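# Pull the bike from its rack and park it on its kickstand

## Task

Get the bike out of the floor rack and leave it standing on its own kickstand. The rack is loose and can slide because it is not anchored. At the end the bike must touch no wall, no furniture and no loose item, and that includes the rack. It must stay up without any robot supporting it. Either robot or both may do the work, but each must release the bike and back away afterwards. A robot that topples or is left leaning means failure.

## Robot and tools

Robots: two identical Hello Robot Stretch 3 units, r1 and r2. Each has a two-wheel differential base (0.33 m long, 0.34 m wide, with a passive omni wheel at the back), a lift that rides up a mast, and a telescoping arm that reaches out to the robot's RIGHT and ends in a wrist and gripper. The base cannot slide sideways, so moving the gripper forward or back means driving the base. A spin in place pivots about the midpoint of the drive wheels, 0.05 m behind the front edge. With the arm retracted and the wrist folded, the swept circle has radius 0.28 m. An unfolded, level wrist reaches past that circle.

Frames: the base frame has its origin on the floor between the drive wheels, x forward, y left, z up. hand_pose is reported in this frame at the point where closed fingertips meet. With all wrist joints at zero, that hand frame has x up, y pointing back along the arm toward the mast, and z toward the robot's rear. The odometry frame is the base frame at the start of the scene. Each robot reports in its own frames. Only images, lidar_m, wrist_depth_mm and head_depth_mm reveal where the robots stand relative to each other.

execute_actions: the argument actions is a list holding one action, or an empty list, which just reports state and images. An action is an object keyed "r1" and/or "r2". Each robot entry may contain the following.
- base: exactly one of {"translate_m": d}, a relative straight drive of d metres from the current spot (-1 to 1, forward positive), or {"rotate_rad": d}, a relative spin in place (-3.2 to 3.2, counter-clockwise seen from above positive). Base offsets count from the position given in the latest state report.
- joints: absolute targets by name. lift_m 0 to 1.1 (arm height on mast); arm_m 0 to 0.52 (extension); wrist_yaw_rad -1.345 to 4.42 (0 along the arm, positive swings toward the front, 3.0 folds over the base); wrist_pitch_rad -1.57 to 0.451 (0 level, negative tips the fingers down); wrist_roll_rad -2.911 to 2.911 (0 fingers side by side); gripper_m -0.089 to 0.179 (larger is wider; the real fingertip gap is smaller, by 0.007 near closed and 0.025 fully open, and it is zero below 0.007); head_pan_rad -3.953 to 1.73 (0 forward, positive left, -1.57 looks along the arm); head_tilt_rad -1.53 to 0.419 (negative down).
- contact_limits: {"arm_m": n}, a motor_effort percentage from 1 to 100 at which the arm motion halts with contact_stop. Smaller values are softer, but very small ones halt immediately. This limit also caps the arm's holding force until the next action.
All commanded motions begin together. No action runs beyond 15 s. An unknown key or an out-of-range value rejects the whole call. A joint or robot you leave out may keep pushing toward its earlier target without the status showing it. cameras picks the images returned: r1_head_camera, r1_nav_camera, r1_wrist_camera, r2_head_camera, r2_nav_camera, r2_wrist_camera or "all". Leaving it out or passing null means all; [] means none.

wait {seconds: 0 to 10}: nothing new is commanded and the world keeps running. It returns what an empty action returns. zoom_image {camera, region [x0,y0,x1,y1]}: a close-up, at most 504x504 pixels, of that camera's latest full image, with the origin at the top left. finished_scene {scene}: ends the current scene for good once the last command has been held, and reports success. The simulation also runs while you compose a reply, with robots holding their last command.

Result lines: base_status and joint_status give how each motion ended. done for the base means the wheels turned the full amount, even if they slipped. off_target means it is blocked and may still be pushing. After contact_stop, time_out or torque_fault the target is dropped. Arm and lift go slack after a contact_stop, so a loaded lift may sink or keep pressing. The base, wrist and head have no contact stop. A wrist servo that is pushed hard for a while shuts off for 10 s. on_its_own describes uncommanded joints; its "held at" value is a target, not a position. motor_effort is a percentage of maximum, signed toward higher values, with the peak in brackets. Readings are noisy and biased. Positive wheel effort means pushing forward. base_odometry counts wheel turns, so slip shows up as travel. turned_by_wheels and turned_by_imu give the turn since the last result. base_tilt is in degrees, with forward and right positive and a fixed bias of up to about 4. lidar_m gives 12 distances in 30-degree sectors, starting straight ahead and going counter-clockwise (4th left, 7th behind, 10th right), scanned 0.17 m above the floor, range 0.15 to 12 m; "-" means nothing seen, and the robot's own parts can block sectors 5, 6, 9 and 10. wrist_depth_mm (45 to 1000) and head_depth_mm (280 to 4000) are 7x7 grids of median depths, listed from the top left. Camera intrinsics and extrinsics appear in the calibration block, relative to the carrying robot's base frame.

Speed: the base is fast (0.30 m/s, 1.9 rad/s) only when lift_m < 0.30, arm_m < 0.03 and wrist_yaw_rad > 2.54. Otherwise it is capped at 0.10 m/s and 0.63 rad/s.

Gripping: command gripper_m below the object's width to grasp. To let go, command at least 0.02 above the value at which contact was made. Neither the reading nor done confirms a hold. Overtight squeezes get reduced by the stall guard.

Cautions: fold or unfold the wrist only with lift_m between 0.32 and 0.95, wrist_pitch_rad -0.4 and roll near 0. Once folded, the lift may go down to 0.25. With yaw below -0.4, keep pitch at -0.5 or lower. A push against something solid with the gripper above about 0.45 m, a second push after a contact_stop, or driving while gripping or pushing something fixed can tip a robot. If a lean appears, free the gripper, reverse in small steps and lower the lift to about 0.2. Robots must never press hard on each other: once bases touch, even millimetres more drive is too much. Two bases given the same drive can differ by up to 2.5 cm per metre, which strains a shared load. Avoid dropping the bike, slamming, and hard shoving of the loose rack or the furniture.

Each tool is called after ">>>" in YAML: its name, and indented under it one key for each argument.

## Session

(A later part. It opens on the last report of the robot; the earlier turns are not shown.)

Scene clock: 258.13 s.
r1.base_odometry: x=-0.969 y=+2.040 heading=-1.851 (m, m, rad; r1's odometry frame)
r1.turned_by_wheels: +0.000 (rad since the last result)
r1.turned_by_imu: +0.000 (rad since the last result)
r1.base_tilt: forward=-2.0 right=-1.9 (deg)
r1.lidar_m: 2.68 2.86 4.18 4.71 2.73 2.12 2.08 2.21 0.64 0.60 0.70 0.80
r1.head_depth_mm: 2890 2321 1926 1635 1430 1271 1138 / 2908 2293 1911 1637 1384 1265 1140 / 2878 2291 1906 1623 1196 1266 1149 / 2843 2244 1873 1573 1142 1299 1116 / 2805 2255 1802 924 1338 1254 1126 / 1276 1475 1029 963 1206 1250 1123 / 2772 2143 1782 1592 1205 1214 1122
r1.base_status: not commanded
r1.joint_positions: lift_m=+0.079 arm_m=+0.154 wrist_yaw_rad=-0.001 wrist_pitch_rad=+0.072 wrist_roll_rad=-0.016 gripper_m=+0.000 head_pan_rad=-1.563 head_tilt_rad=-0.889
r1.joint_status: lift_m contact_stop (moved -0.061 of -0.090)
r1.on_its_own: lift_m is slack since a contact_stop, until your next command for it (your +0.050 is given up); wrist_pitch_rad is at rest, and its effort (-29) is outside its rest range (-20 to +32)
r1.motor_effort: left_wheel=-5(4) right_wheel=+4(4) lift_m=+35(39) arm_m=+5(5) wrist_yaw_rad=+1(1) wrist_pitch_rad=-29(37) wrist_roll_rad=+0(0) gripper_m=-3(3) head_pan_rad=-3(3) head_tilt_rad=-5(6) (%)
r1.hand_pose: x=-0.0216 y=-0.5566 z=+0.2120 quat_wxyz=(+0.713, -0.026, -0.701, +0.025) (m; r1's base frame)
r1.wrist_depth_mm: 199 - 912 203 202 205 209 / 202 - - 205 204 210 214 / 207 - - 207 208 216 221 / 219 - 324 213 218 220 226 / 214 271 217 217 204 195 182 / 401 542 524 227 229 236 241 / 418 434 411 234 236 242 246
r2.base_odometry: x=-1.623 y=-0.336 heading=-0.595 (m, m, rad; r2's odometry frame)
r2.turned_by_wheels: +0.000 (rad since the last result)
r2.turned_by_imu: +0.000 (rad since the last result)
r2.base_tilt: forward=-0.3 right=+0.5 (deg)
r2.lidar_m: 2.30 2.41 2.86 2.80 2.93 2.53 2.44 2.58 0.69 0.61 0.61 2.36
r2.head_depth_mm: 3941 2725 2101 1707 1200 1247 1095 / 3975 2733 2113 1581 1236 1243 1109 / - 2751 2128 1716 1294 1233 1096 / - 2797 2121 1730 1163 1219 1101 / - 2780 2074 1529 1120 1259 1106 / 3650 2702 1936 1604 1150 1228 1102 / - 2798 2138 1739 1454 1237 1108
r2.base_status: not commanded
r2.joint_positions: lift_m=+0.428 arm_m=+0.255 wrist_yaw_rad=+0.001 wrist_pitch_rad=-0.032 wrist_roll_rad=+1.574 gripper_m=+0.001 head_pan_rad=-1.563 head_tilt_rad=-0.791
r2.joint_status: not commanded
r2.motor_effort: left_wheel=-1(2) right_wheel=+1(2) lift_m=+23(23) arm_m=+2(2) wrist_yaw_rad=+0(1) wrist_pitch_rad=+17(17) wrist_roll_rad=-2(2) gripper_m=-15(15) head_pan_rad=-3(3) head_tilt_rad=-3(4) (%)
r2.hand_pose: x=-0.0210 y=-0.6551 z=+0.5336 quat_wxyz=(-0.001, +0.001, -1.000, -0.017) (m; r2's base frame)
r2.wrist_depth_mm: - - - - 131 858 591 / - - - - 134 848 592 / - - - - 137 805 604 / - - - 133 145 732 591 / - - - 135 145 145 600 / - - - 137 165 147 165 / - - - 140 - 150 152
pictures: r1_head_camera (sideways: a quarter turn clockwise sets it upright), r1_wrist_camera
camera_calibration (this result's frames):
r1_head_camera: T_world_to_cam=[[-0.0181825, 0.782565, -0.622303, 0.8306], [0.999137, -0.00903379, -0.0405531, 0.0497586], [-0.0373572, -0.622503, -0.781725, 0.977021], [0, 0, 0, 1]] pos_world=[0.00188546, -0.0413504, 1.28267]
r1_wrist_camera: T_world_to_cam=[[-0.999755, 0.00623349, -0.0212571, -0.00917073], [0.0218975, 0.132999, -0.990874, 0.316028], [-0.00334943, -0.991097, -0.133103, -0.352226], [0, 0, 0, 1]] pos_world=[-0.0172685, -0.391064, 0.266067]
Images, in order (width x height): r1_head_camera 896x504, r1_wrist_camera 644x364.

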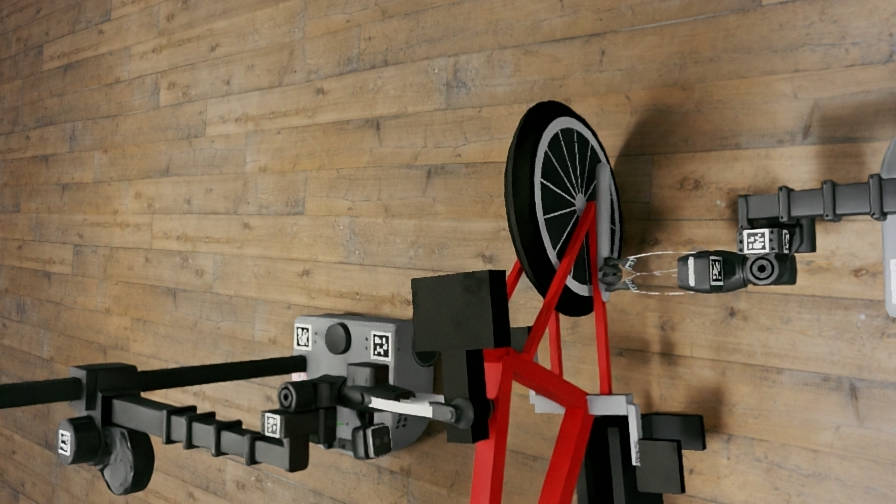

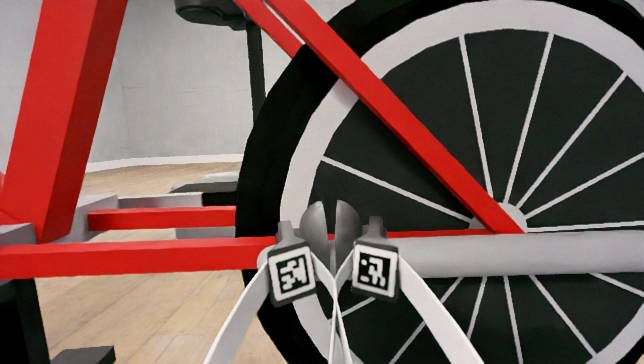

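>>> execute_actions:
  actions:
    - {"r1":{"joints":{"lift_m":0.13}}}
  cameras: []

>>> execute_actions:
  actions:
    - {"r1":{"base":{"translate_m":-0.175}}}
  cameras: ["r1_wrist_camera"]

>>> execute_actions:
  actions:
    - {"r1":{"joints":{"lift_m":0.03}}}
  cameras: ["r1_head_camera","r1_wrist_camera"]

Scene clock: 274.27 s.
r1.base_odometry: x=-0.969 y=+2.040 heading=-1.851 (m, m, rad; r1's odometry frame)
r1.turned_by_wheels: +0.000 (rad since the last result)
r1.turned_by_imu: +0.001 (rad since the last result)
r1.base_tilt: forward=-2.0 right=-1.9 (deg)
r1.lidar_m: 2.68 2.86 4.18 4.69 2.72 2.11 2.08 2.22 0.64 0.60 0.70 0.80
r1.head_depth_mm: 2905 2283 1934 1635 1441 1270 1141 / 2898 2308 1904 1632 1373 1269 1142 / 2895 2270 1878 1634 1207 1259 1150 / 2822 2272 1891 1614 1151 1297 1134 / 2850 2244 1770 926 1337 1257 1134 / 1286 1471 1027 948 1208 1247 1120 / 2784 2153 1773 1597 1215 1220 1119
r1.base_status: not commanded
r1.joint_positions: lift_m=+0.130 arm_m=+0.155 wrist_yaw_rad=-0.001 wrist_pitch_rad=-0.016 wrist_roll_rad=-0.016 gripper_m=+0.000 head_pan_rad=-1.563 head_tilt_rad=-0.889
r1.joint_status: all done
r1.motor_effort: left_wheel=-3(5) right_wheel=+2(4) lift_m=+43(44) arm_m=+2(5) wrist_yaw_rad=+0(1) wrist_pitch_rad=+6(28) wrist_roll_rad=+0(0) gripper_m=-2(3) head_pan_rad=-3(2) head_tilt_rad=-6(6) (%)
r1.hand_pose: x=-0.0216 y=-0.5555 z=+0.2402 quat_wxyz=(+0.713, +0.006, -0.701, -0.006) (m; r1's base frame)
r1.wrist_depth_mm: 188 - - - 196 196 203 / 197 - - 199 199 203 208 / 203 - - 204 206 213 216 / 212 - 363 210 214 221 227 / 220 290 280 - 225 231 236 / 193 193 203 190 188 187 186 / 380 437 414 244 249 255 260
r2.base_odometry: x=-1.623 y=-0.336 heading=-0.595 (m, m, rad; r2's odometry frame)
r2.turned_by_wheels: +0.000 (rad since the last result)
r2.turned_by_imu: +0.001 (rad since the last result)
r2.base_tilt: forward=-0.3 right=+0.5 (deg)
r2.lidar_m: 2.30 2.42 2.87 2.80 2.93 2.53 2.44 2.59 0.69 0.61 0.61 2.37
r2.head_depth_mm: 3943 2695 2123 1707 1210 1239 1091 / 3870 2761 2106 1583 1233 1250 1115 / - 2775 2134 1704 1305 1235 1097 / - 2777 2140 1736 1225 1224 1103 / - 2789 2067 1302 1134 1248 1104 / 3560 2687 1533 1605 1153 1235 1105 / - 2825 2122 1742 1450 1236 1105
r2.base_status: not commanded
r2.joint_positions: lift_m=+0.428 arm_m=+0.255 wrist_yaw_rad=+0.001 wrist_pitch_rad=-0.032 wrist_roll_rad=+1.574 gripper_m=+0.001 head_pan_rad=-1.563 head_tilt_rad=-0.791
r2.joint_status: not commanded
r2.motor_effort: left_wheel=-2(1) right_wheel=+2(2) lift_m=+24(24) arm_m=+2(3) wrist_yaw_rad=+0(0) wrist_pitch_rad=+17(17) wrist_roll_rad=-2(2) gripper_m=-16(16) head_pan_rad=-3(3) head_tilt_rad=-4(4) (%)
r2.hand_pose: x=-0.0210 y=-0.6551 z=+0.5337 quat_wxyz=(-0.001, +0.001, -1.000, -0.016) (m; r2's base frame)
r2.wrist_depth_mm: - - - - 132 855 592 / - - - - 135 856 597 / - - - - 139 829 600 / - - - 133 146 722 599 / - - 900 135 146 633 595 / - - - 138 155 148 165 / - - - 141 556 150 153
pictures: none
No camera images: the call's "cameras" was empty. Leave "cameras" out to get every camera's image.

Scene clock: 277.07 s.
r1.base_odometry: x=-0.920 y=+2.208 heading=-1.851 (m, m, rad; r1's odometry frame)
r1.turned_by_wheels: +0.000 (rad since the last result)
r1.turned_by_imu: +0.001 (rad since the last result)
r1.base_tilt: forward=-2.0 right=-1.9 (deg)
r1.lidar_m: 2.85 3.04 4.48 4.72 2.50 1.94 1.90 2.03 2.96 0.61 0.62 0.82
r1.head_depth_mm: 2944 2335 1903 1626 1427 1270 1145 / 2927 2284 1906 1642 1435 1268 1140 / 2886 2288 1906 1639 1405 1265 1152 / 2825 2252 1886 1604 1189 1294 1131 / 2831 2233 1881 1619 1155 1256 1128 / 2806 2218 1792 1539 1175 1258 1130 / 2508 2095 1602 920 1238 1244 1122
r1.base_status: done
r1.joint_positions: lift_m=+0.130 arm_m=+0.155 wrist_yaw_rad=-0.001 wrist_pitch_rad=-0.016 wrist_roll_rad=-0.016 gripper_m=+0.000 head_pan_rad=-1.563 head_tilt_rad=-0.889
r1.joint_status: not commanded
r1.motor_effort: left_wheel=-2(9) right_wheel=+1(5) lift_m=+43(43) arm_m=+3(2) wrist_yaw_rad=+1(1) wrist_pitch_rad=+6(6) wrist_roll_rad=+0(0) gripper_m=-3(1) head_pan_rad=-2(2) head_tilt_rad=-5(6) (%)
r1.hand_pose: x=-0.0216 y=-0.5555 z=+0.2402 quat_wxyz=(+0.713, +0.006, -0.701, -0.006) (m; r1's base frame)
r1.wrist_depth_mm: - 206 197 206 - - - / 248 200 202 207 218 - - / 200 207 210 215 222 - - / 213 211 220 225 229 - - / 220 224 226 - 237 667 704 / 201 197 194 186 252 493 509 / 245 245 251 257 265 413 402
r2.base_odometry: x=-1.623 y=-0.336 heading=-0.595 (m, m, rad; r2's odometry frame)
r2.turned_by_wheels: +0.000 (rad since the last result)
r2.turned_by_imu: +0.000 (rad since the last result)
r2.base_tilt: forward=-0.4 right=+0.5 (deg)
r2.lidar_m: 2.30 2.42 2.87 2.80 2.93 2.54 2.45 2.59 0.70 0.61 0.61 2.37
r2.head_depth_mm: 3846 2742 2068 1710 1211 1244 1099 / 3897 2742 2109 1585 1233 1245 1117 / - 2726 2162 1725 1306 1237 1100 / - 2763 2111 1718 1225 1226 1104 / - 2792 2122 1747 1125 1252 1105 / - 2754 2059 1569 1150 1229 1102 / 3801 2707 1526 1597 1460 1232 1110
r2.base_status: not commanded
r2.joint_positions: lift_m=+0.428 arm_m=+0.255 wrist_yaw_rad=+0.001 wrist_pitch_rad=-0.032 wrist_roll_rad=+1.574 gripper_m=+0.001 head_pan_rad=-1.563 head_tilt_rad=-0.791
r2.joint_status: not commanded
r2.motor_effort: left_wheel=-1(2) right_wheel=+2(2) lift_m=+23(23) arm_m=+2(2) wrist_yaw_rad=-1(1) wrist_pitch_rad=+17(17) wrist_roll_rad=-2(1) gripper_m=-16(16) head_pan_rad=-3(3) head_tilt_rad=-4(3) (%)
r2.hand_pose: x=-0.0210 y=-0.6551 z=+0.5337 quat_wxyz=(-0.001, +0.001, -1.000, -0.016) (m; r2's base frame)
r2.wrist_depth_mm: - - - - 132 842 593 / - - - - 135 883 596 / - - - - 138 817 597 / - - - 133 146 772 604 / - - - 136 146 737 611 / - - - 139 155 148 165 / - - - 140 760 151 153
pictures: r1_wrist_camera
camera_calibration (this result's frames):
r1_wrist_camera: T_world_to_cam=[[-0.999753, 0.00820816, -0.0206708, -0.00765181], [0.021971, 0.220165, -0.975215, 0.388449], [-0.00345375, -0.975428, -0.220291, -0.317701], [0, 0, 0, 1]] pos_world=[-0.0172818, -0.395354, 0.308677]
Images, in order (width x height): r1_wrist_camera 644x364.

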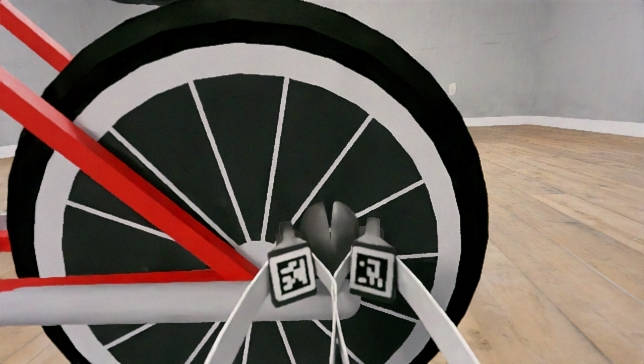

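Scene clock: 278.40 s.
r1.base_odometry: x=-0.920 y=+2.208 heading=-1.851 (m, m, rad; r1's odometry frame)
r1.turned_by_wheels: +0.000 (rad since the last result)
r1.turned_by_imu: +0.000 (rad since the last result)
r1.base_tilt: forward=-1.9 right=-1.8 (deg)
r1.lidar_m: 2.85 3.04 4.45 4.72 2.49 1.94 1.90 2.03 2.97 0.61 0.63 0.82
r1.head_depth_mm: 2929 2280 1923 1641 1440 1270 1147 / 2889 2297 1924 1632 1421 1268 1134 / 2856 2298 1882 1638 1408 1263 1147 / 2861 2264 1899 1622 1192 1302 1116 / 2866 2261 1890 1618 1164 1248 1129 / 2797 2264 1795 1548 1174 1257 1124 / 2524 2123 1590 915 1238 1248 1118
r1.base_status: not commanded
r1.joint_positions: lift_m=+0.083 arm_m=+0.154 wrist_yaw_rad=-0.001 wrist_pitch_rad=+0.072 wrist_roll_rad=-0.016 gripper_m=+0.000 head_pan_rad=-1.563 head_tilt_rad=-0.889
r1.joint_status: lift_m contact_stop (moved -0.046 of -0.100)
r1.on_its_own: lift_m is slack since a contact_stop, until your next command for it (your +0.030 is given up); wrist_pitch_rad is at rest, and its effort (-28) is outside its rest range (-20 to +32)
r1.motor_effort: left_wheel=-3(4) right_wheel=+3(3) lift_m=+35(40) arm_m=+4(5) wrist_yaw_rad=+0(1) wrist_pitch_rad=-28(37) wrist_roll_rad=+0(0) gripper_m=-1(3) head_pan_rad=-3(3) head_tilt_rad=-6(6) (%)
r1.hand_pose: x=-0.0216 y=-0.5567 z=+0.2164 quat_wxyz=(+0.713, -0.025, -0.701, +0.025) (m; r1's base frame)
r1.wrist_depth_mm: - 205 206 209 - - - / 205 206 210 214 217 - - / 209 210 216 219 224 - - / 214 213 219 224 230 - - / 218 221 212 - 235 723 758 / 184 184 181 239 244 505 516 / 232 235 240 246 249 405 402
r2.base_odometry: x=-1.623 y=-0.336 heading=-0.595 (m, m, rad; r2's odometry frame)
r2.turned_by_wheels: +0.000 (rad since the last result)
r2.turned_by_imu: +0.000 (rad since the last result)
r2.base_tilt: forward=-0.3 right=+0.5 (deg)
r2.lidar_m: 2.30 2.41 2.87 2.80 2.93 2.53 2.44 2.59 0.69 0.61 0.61 2.36
r2.head_depth_mm: 3940 2724 2104 1705 1209 1241 1098 / 3972 2737 2107 1592 1234 1249 1120 / - 2746 2107 1726 1300 1239 1102 / - 2817 2114 1732 1210 1215 1099 / - 2781 2141 1739 1127 1254 1097 / - 2803 2064 1571 1154 1235 1112 / 3830 2687 2005 1611 1450 1240 1106
r2.base_status: not commanded
r2.joint_positions: lift_m=+0.428 arm_m=+0.255 wrist_yaw_rad=+0.001 wrist_pitch_rad=-0.032 wrist_roll_rad=+1.574 gripper_m=+0.001 head_pan_rad=-1.563 head_tilt_rad=-0.791
r2.joint_status: not commanded
r2.motor_effort: left_wheel=-2(1) right_wheel=+2(2) lift_m=+23(24) arm_m=+3(2) wrist_yaw_rad=-1(1) wrist_pitch_rad=+17(17) wrist_roll_rad=-2(1) gripper_m=-15(16) head_pan_rad=-3(3) head_tilt_rad=-3(4) (%)
r2.hand_pose: x=-0.0210 y=-0.6551 z=+0.5337 quat_wxyz=(-0.001, +0.001, -1.000, -0.016) (m; r2's base frame)
r2.wrist_depth_mm: - - - - 132 852 587 / - - - - 134 853 599 / - - - - 137 822 595 / - - - 133 146 764 592 / - - - 135 146 146 605 / - - - 137 155 147 164 / - - - 141 816 151 152
pictures: r1_head_camera (sideways: a quarter turn clockwise sets it upright), r1_wrist_camera
camera_calibration (this result's frames):
r1_head_camera: T_world_to_cam=[[-0.0181786, 0.782627, -0.622226, 0.830499], [0.999136, -0.00903538, -0.0405547, 0.0497608], [-0.0373613, -0.622426, -0.781787, 0.977101], [0, 0, 0, 1]] pos_world=[0.00188521, -0.0413485, 1.28266]
r1_wrist_camera: T_world_to_cam=[[-0.999754, 0.00632748, -0.0212555, -0.00904394], [0.0219111, 0.133752, -0.990773, 0.320831], [-0.00342612, -0.990995, -0.133858, -0.351519], [0, 0, 0, 1]] pos_world=[-0.0172758, -0.391208, 0.270625]
Images, in order (width x height): r1_head_camera 896x504, r1_wrist_camera 644x364.

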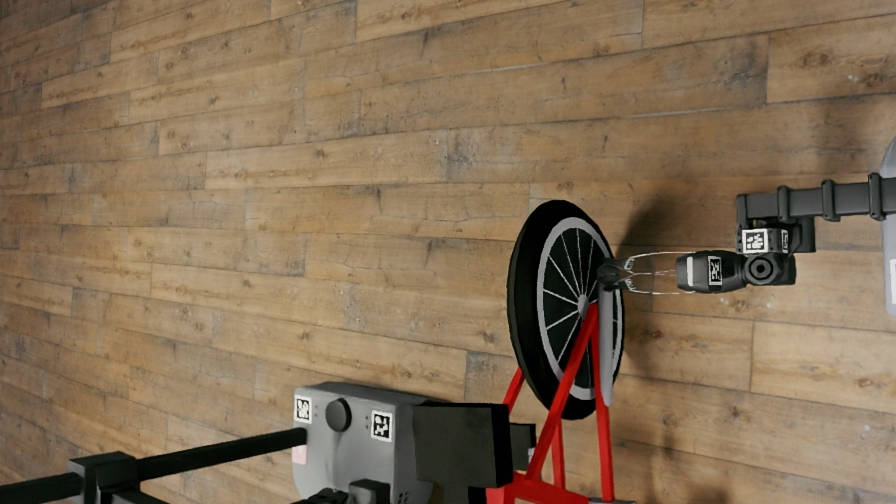

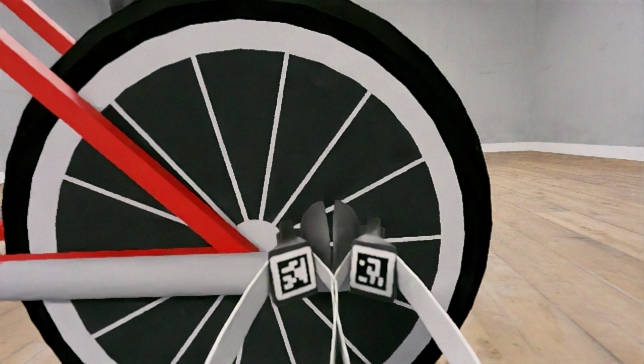

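>>> execute_actions:
  actions:
    - {"r1":{"joints":{"lift_m":0.095,"wrist_pitch_rad":-0.35}}}
  cameras: ["r1_head_camera","r1_wrist_camera"]

Scene clock: 284.60 s.
r1.base_odometry: x=-0.920 y=+2.208 heading=-1.851 (m, m, rad; r1's odometry frame)
r1.turned_by_wheels: +0.000 (rad since the last result)
r1.turned_by_imu: +0.001 (rad since the last result)
r1.base_tilt: forward=-2.0 right=-1.9 (deg)
r1.lidar_m: 2.86 3.04 4.48 4.72 2.49 1.93 1.91 2.03 2.97 0.61 0.63 0.82
r1.head_depth_mm: 2931 2330 1921 1630 1449 1274 1138 / 2903 2292 1925 1628 1429 1261 1141 / 2878 2289 1879 1636 1401 1256 1154 / 2835 2277 1884 1624 1189 1304 1125 / 2871 2241 1897 1604 1162 1255 1125 / 2825 2224 1774 1532 1176 1249 1120 / 2524 2111 1583 917 1239 1251 1122
r1.base_status: not commanded
r1.joint_positions: lift_m=+0.095 arm_m=+0.154 wrist_yaw_rad=-0.001 wrist_pitch_rad=+0.002 wrist_roll_rad=-0.016 gripper_m=+0.000 head_pan_rad=-1.563 head_tilt_rad=-0.889
r1.joint_status: wrist_pitch_rad off_target (ended at +0.002, target -0.350); the others done
r1.on_its_own: wrist_pitch_rad is at rest, and its effort (-97) is outside its rest range (-20 to +32)
r1.motor_effort: left_wheel=-3(4) right_wheel=+3(3) lift_m=+22(38) arm_m=+5(4) wrist_yaw_rad=+1(1) wrist_pitch_rad=-97(97) wrist_roll_rad=+0(0) gripper_m=-2(2) head_pan_rad=-3(3) head_tilt_rad=-5(6) (%)
r1.hand_pose: x=-0.0216 y=-0.5557 z=+0.2105 quat_wxyz=(+0.713, -0.001, -0.701, +0.000) (m; r1's base frame)
r1.wrist_depth_mm: - 196 198 203 226 - - / 198 201 205 210 214 - - / 205 207 213 217 222 - - / 213 213 219 224 229 - - / 220 219 206 - 239 638 676 / 186 183 182 244 250 480 486 / 388 241 247 252 260 387 379
r2.base_odometry: x=-1.623 y=-0.336 heading=-0.595 (m, m, rad; r2's odometry frame)
r2.turned_by_wheels: +0.000 (rad since the last result)
r2.turned_by_imu: +0.001 (rad since the last result)
r2.base_tilt: forward=-0.4 right=+0.5 (deg)
r2.lidar_m: 2.30 2.42 2.87 2.80 2.95 2.53 2.44 2.58 0.69 0.61 0.61 2.36
r2.head_depth_mm: 3973 2767 2130 1715 1205 1248 1094 / 3862 2738 2115 1594 1220 1245 1114 / - 2725 2125 1722 1299 1240 1099 / - 2786 2120 1735 1225 1224 1105 / - 2777 2138 1735 1128 1246 1103 / - 2796 2048 1564 1153 1224 1101 / 3771 2677 1956 1604 1452 1235 1105
r2.base_status: not commanded
r2.joint_positions: lift_m=+0.428 arm_m=+0.255 wrist_yaw_rad=+0.001 wrist_pitch_rad=-0.032 wrist_roll_rad=+1.574 gripper_m=+0.001 head_pan_rad=-1.563 head_tilt_rad=-0.791
r2.joint_status: not commanded
r2.motor_effort: left_wheel=-1(1) right_wheel=+2(3) lift_m=+23(24) arm_m=+2(2) wrist_yaw_rad=-1(1) wrist_pitch_rad=+17(17) wrist_roll_rad=-2(2) gripper_m=-16(15) head_pan_rad=-3(3) head_tilt_rad=-3(3) (%)
r2.hand_pose: x=-0.0210 y=-0.6551 z=+0.5337 quat_wxyz=(-0.001, +0.001, -1.000, -0.016) (m; r2's base frame)
r2.wrist_depth_mm: - - - - 132 853 594 / - - - - 135 862 594 / - - - - 138 808 596 / - - - 133 147 772 590 / - - - 136 146 145 598 / - - - 138 155 148 166 / - - - 141 774 151 153
pictures: r1_head_camera (sideways: a quarter turn clockwise sets it upright), r1_wrist_camera
camera_calibration (this result's frames):
r1_head_camera: T_world_to_cam=[[-0.0181786, 0.782627, -0.622226, 0.830499], [0.999136, -0.00903538, -0.0405547, 0.0497608], [-0.0373613, -0.622426, -0.781787, 0.977101], [0, 0, 0, 1]] pos_world=[0.00188521, -0.0413485, 1.28266]
r1_wrist_camera: T_world_to_cam=[[-0.999752, 0.00795712, -0.0208025, -0.0084051], [0.0219839, 0.20269, -0.978996, 0.350693], [-0.00357352, -0.979211, -0.202814, -0.330224], [0, 0, 0, 1]] pos_world=[-0.0172927, -0.394374, 0.276178]
Images, in order (width x height): r1_head_camera 896x504, r1_wrist_camera 644x364.

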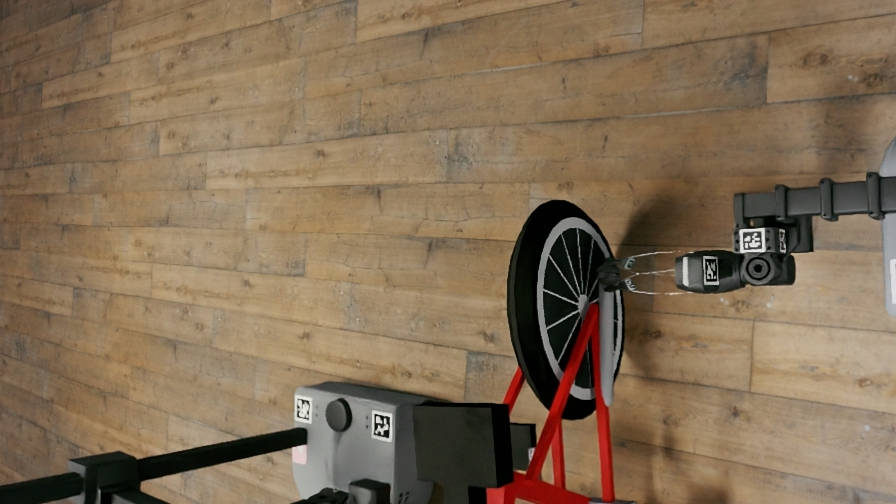

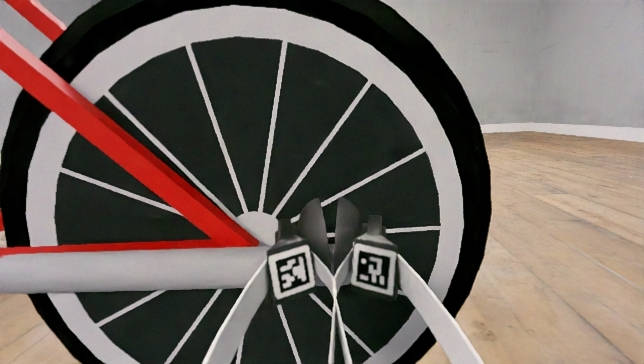

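>>> execute_actions:
  actions:
    - {"r1":{"joints":{"lift_m":0.14,"wrist_pitch_rad":-0.2,"arm_m":0.0}}}
  cameras: ["r1_head_camera","r1_wrist_camera"]

>>> zoom_image:
  camera: "r1_head_camera"
  region: [500,180,760,504]

Scene clock: 294.60 s.
r1.base_odometry: x=-0.920 y=+2.208 heading=-1.851 (m, m, rad; r1's odometry frame)
r1.turned_by_wheels: +0.000 (rad since the last result)
r1.turned_by_imu: +0.002 (rad since the last result)
r1.base_tilt: forward=-1.9 right=-1.9 (deg)
r1.lidar_m: 2.86 3.05 4.45 4.74 2.49 1.94 1.90 2.04 2.97 0.61 0.62 0.82
r1.head_depth_mm: 2868 2299 1895 1642 1435 1275 1144 / 2885 2288 1916 1631 1430 1273 1139 / 2860 2264 1893 1638 1408 1269 1150 / 2857 2247 1882 1621 1201 1256 1172 / 2801 2252 1864 1611 1169 1254 1129 / 2788 2226 1779 1543 1226 1254 1121 / 2476 2113 1587 916 1241 1247 1115
r1.base_status: not commanded
r1.joint_positions: lift_m=+0.140 arm_m=+0.003 wrist_yaw_rad=-0.001 wrist_pitch_rad=-0.216 wrist_roll_rad=-0.016 gripper_m=+0.000 head_pan_rad=-1.563 head_tilt_rad=-0.890
r1.joint_status: all done
joint sent to its limit — the command would take r1.arm_m past its lower limit, so that joint was sent only as far as its limit.
r1.motor_effort: left_wheel=-1(2) right_wheel=+0(2) lift_m=+43(45) arm_m=-2(1) wrist_yaw_rad=+0(1) wrist_pitch_rad=+5(38) wrist_roll_rad=+0(0) gripper_m=-2(2) head_pan_rad=-3(3) head_tilt_rad=-5(5) (%)
r1.hand_pose: x=-0.0216 y=-0.3934 z=+0.2000 quat_wxyz=(+0.709, +0.077, -0.697, -0.076) (m; r1's base frame)
r1.wrist_depth_mm: - 311 318 322 - - - / - 338 337 346 361 - - / 412 350 336 363 393 964 920 / 740 632 390 402 588 667 638 / 515 534 435 - 505 492 483 / 431 418 419 377 400 389 387 / 355 351 342 341 332 334 323
r2.base_odometry: x=-1.623 y=-0.336 heading=-0.595 (m, m, rad; r2's odometry frame)
r2.turned_by_wheels: +0.000 (rad since the last result)
r2.turned_by_imu: +0.002 (rad since the last result)
r2.base_tilt: forward=-0.4 right=+0.5 (deg)
r2.lidar_m: 2.30 2.41 2.87 2.80 2.93 2.54 2.45 2.59 0.69 0.61 0.61 2.36
r2.head_depth_mm: 3812 2712 2117 1706 1206 1235 1100 / 3961 2763 2114 1589 1229 1241 1112 / - 2752 2145 1719 1302 1238 1098 / - 2758 2134 1718 1219 1229 1104 / - 2811 2130 1727 1122 1254 1106 / - 2798 2067 1556 1156 1237 1107 / 3822 2687 1519 1609 1464 1225 1107
r2.base_status: not commanded
r2.joint_positions: lift_m=+0.428 arm_m=+0.255 wrist_yaw_rad=+0.001 wrist_pitch_rad=-0.032 wrist_roll_rad=+1.574 gripper_m=+0.001 head_pan_rad=-1.563 head_tilt_rad=-0.791
r2.joint_status: not commanded
r2.motor_effort: left_wheel=-1(1) right_wheel=+2(2) lift_m=+23(24) arm_m=+2(2) wrist_yaw_rad=+0(1) wrist_pitch_rad=+17(17) wrist_roll_rad=-2(2) gripper_m=-16(16) head_pan_rad=-3(3) head_tilt_rad=-4(3) (%)
r2.hand_pose: x=-0.0210 y=-0.6551 z=+0.5337 quat_wxyz=(-0.001, +0.001, -1.000, -0.016) (m; r2's base frame)
r2.wrist_depth_mm: - - - - 132 856 584 / - - - - 135 867 599 / - - - - 138 817 601 / - - - 133 145 770 596 / - - - 136 146 735 602 / - - - 138 155 148 165 / - - - 141 673 151 153
pictures: r1_head_camera (sideways: a quarter turn clockwise sets it upright), r1_wrist_camera
camera_calibration (this result's frames):
r1_head_camera: T_world_to_cam=[[-0.0180185, 0.783298, -0.621385, 0.829403], [0.999134, -0.00920239, -0.0405725, 0.0497839], [-0.0374986, -0.621578, -0.782454, 0.97797], [0, 0, 0, 1]] pos_world=[0.00187635, -0.0413269, 1.28262]
r1_wrist_camera: T_world_to_cam=[[-0.999749, 0.0122788, -0.0187473, -0.0086206], [0.0221303, 0.409052, -0.912243, 0.375324], [-0.00353265, -0.912428, -0.409221, -0.105849], [0, 0, 0, 1]] pos_world=[-0.0172984, -0.250001, 0.298909]
Images, in order (width x height): r1_head_camera 896x504, r1_wrist_camera 644x364.

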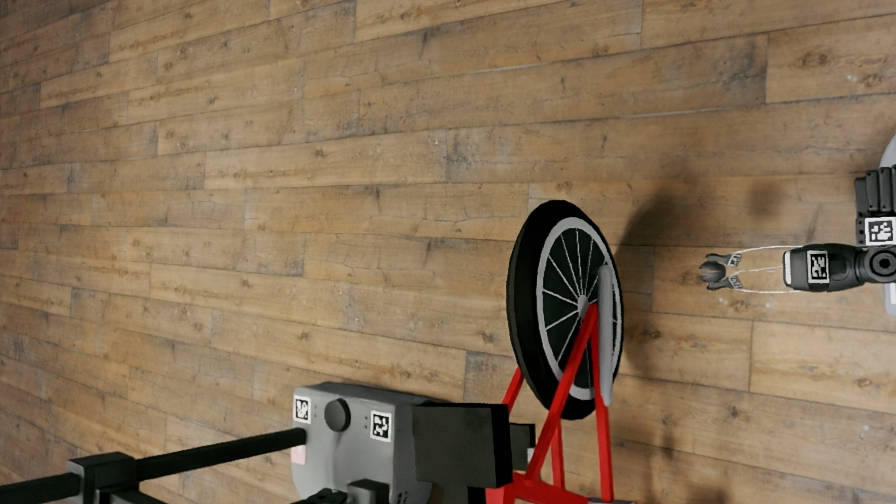

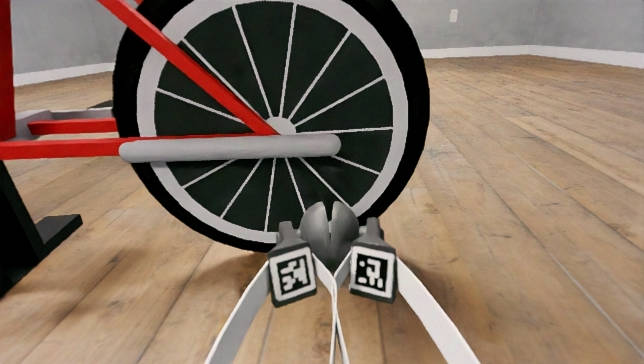

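Region (500, 180, 760, 504) of r1_head_camera's 896x504 image, scaled by 1.556, with more detail than that image has; it fills the left 404 columns of this view, and the rest is white.

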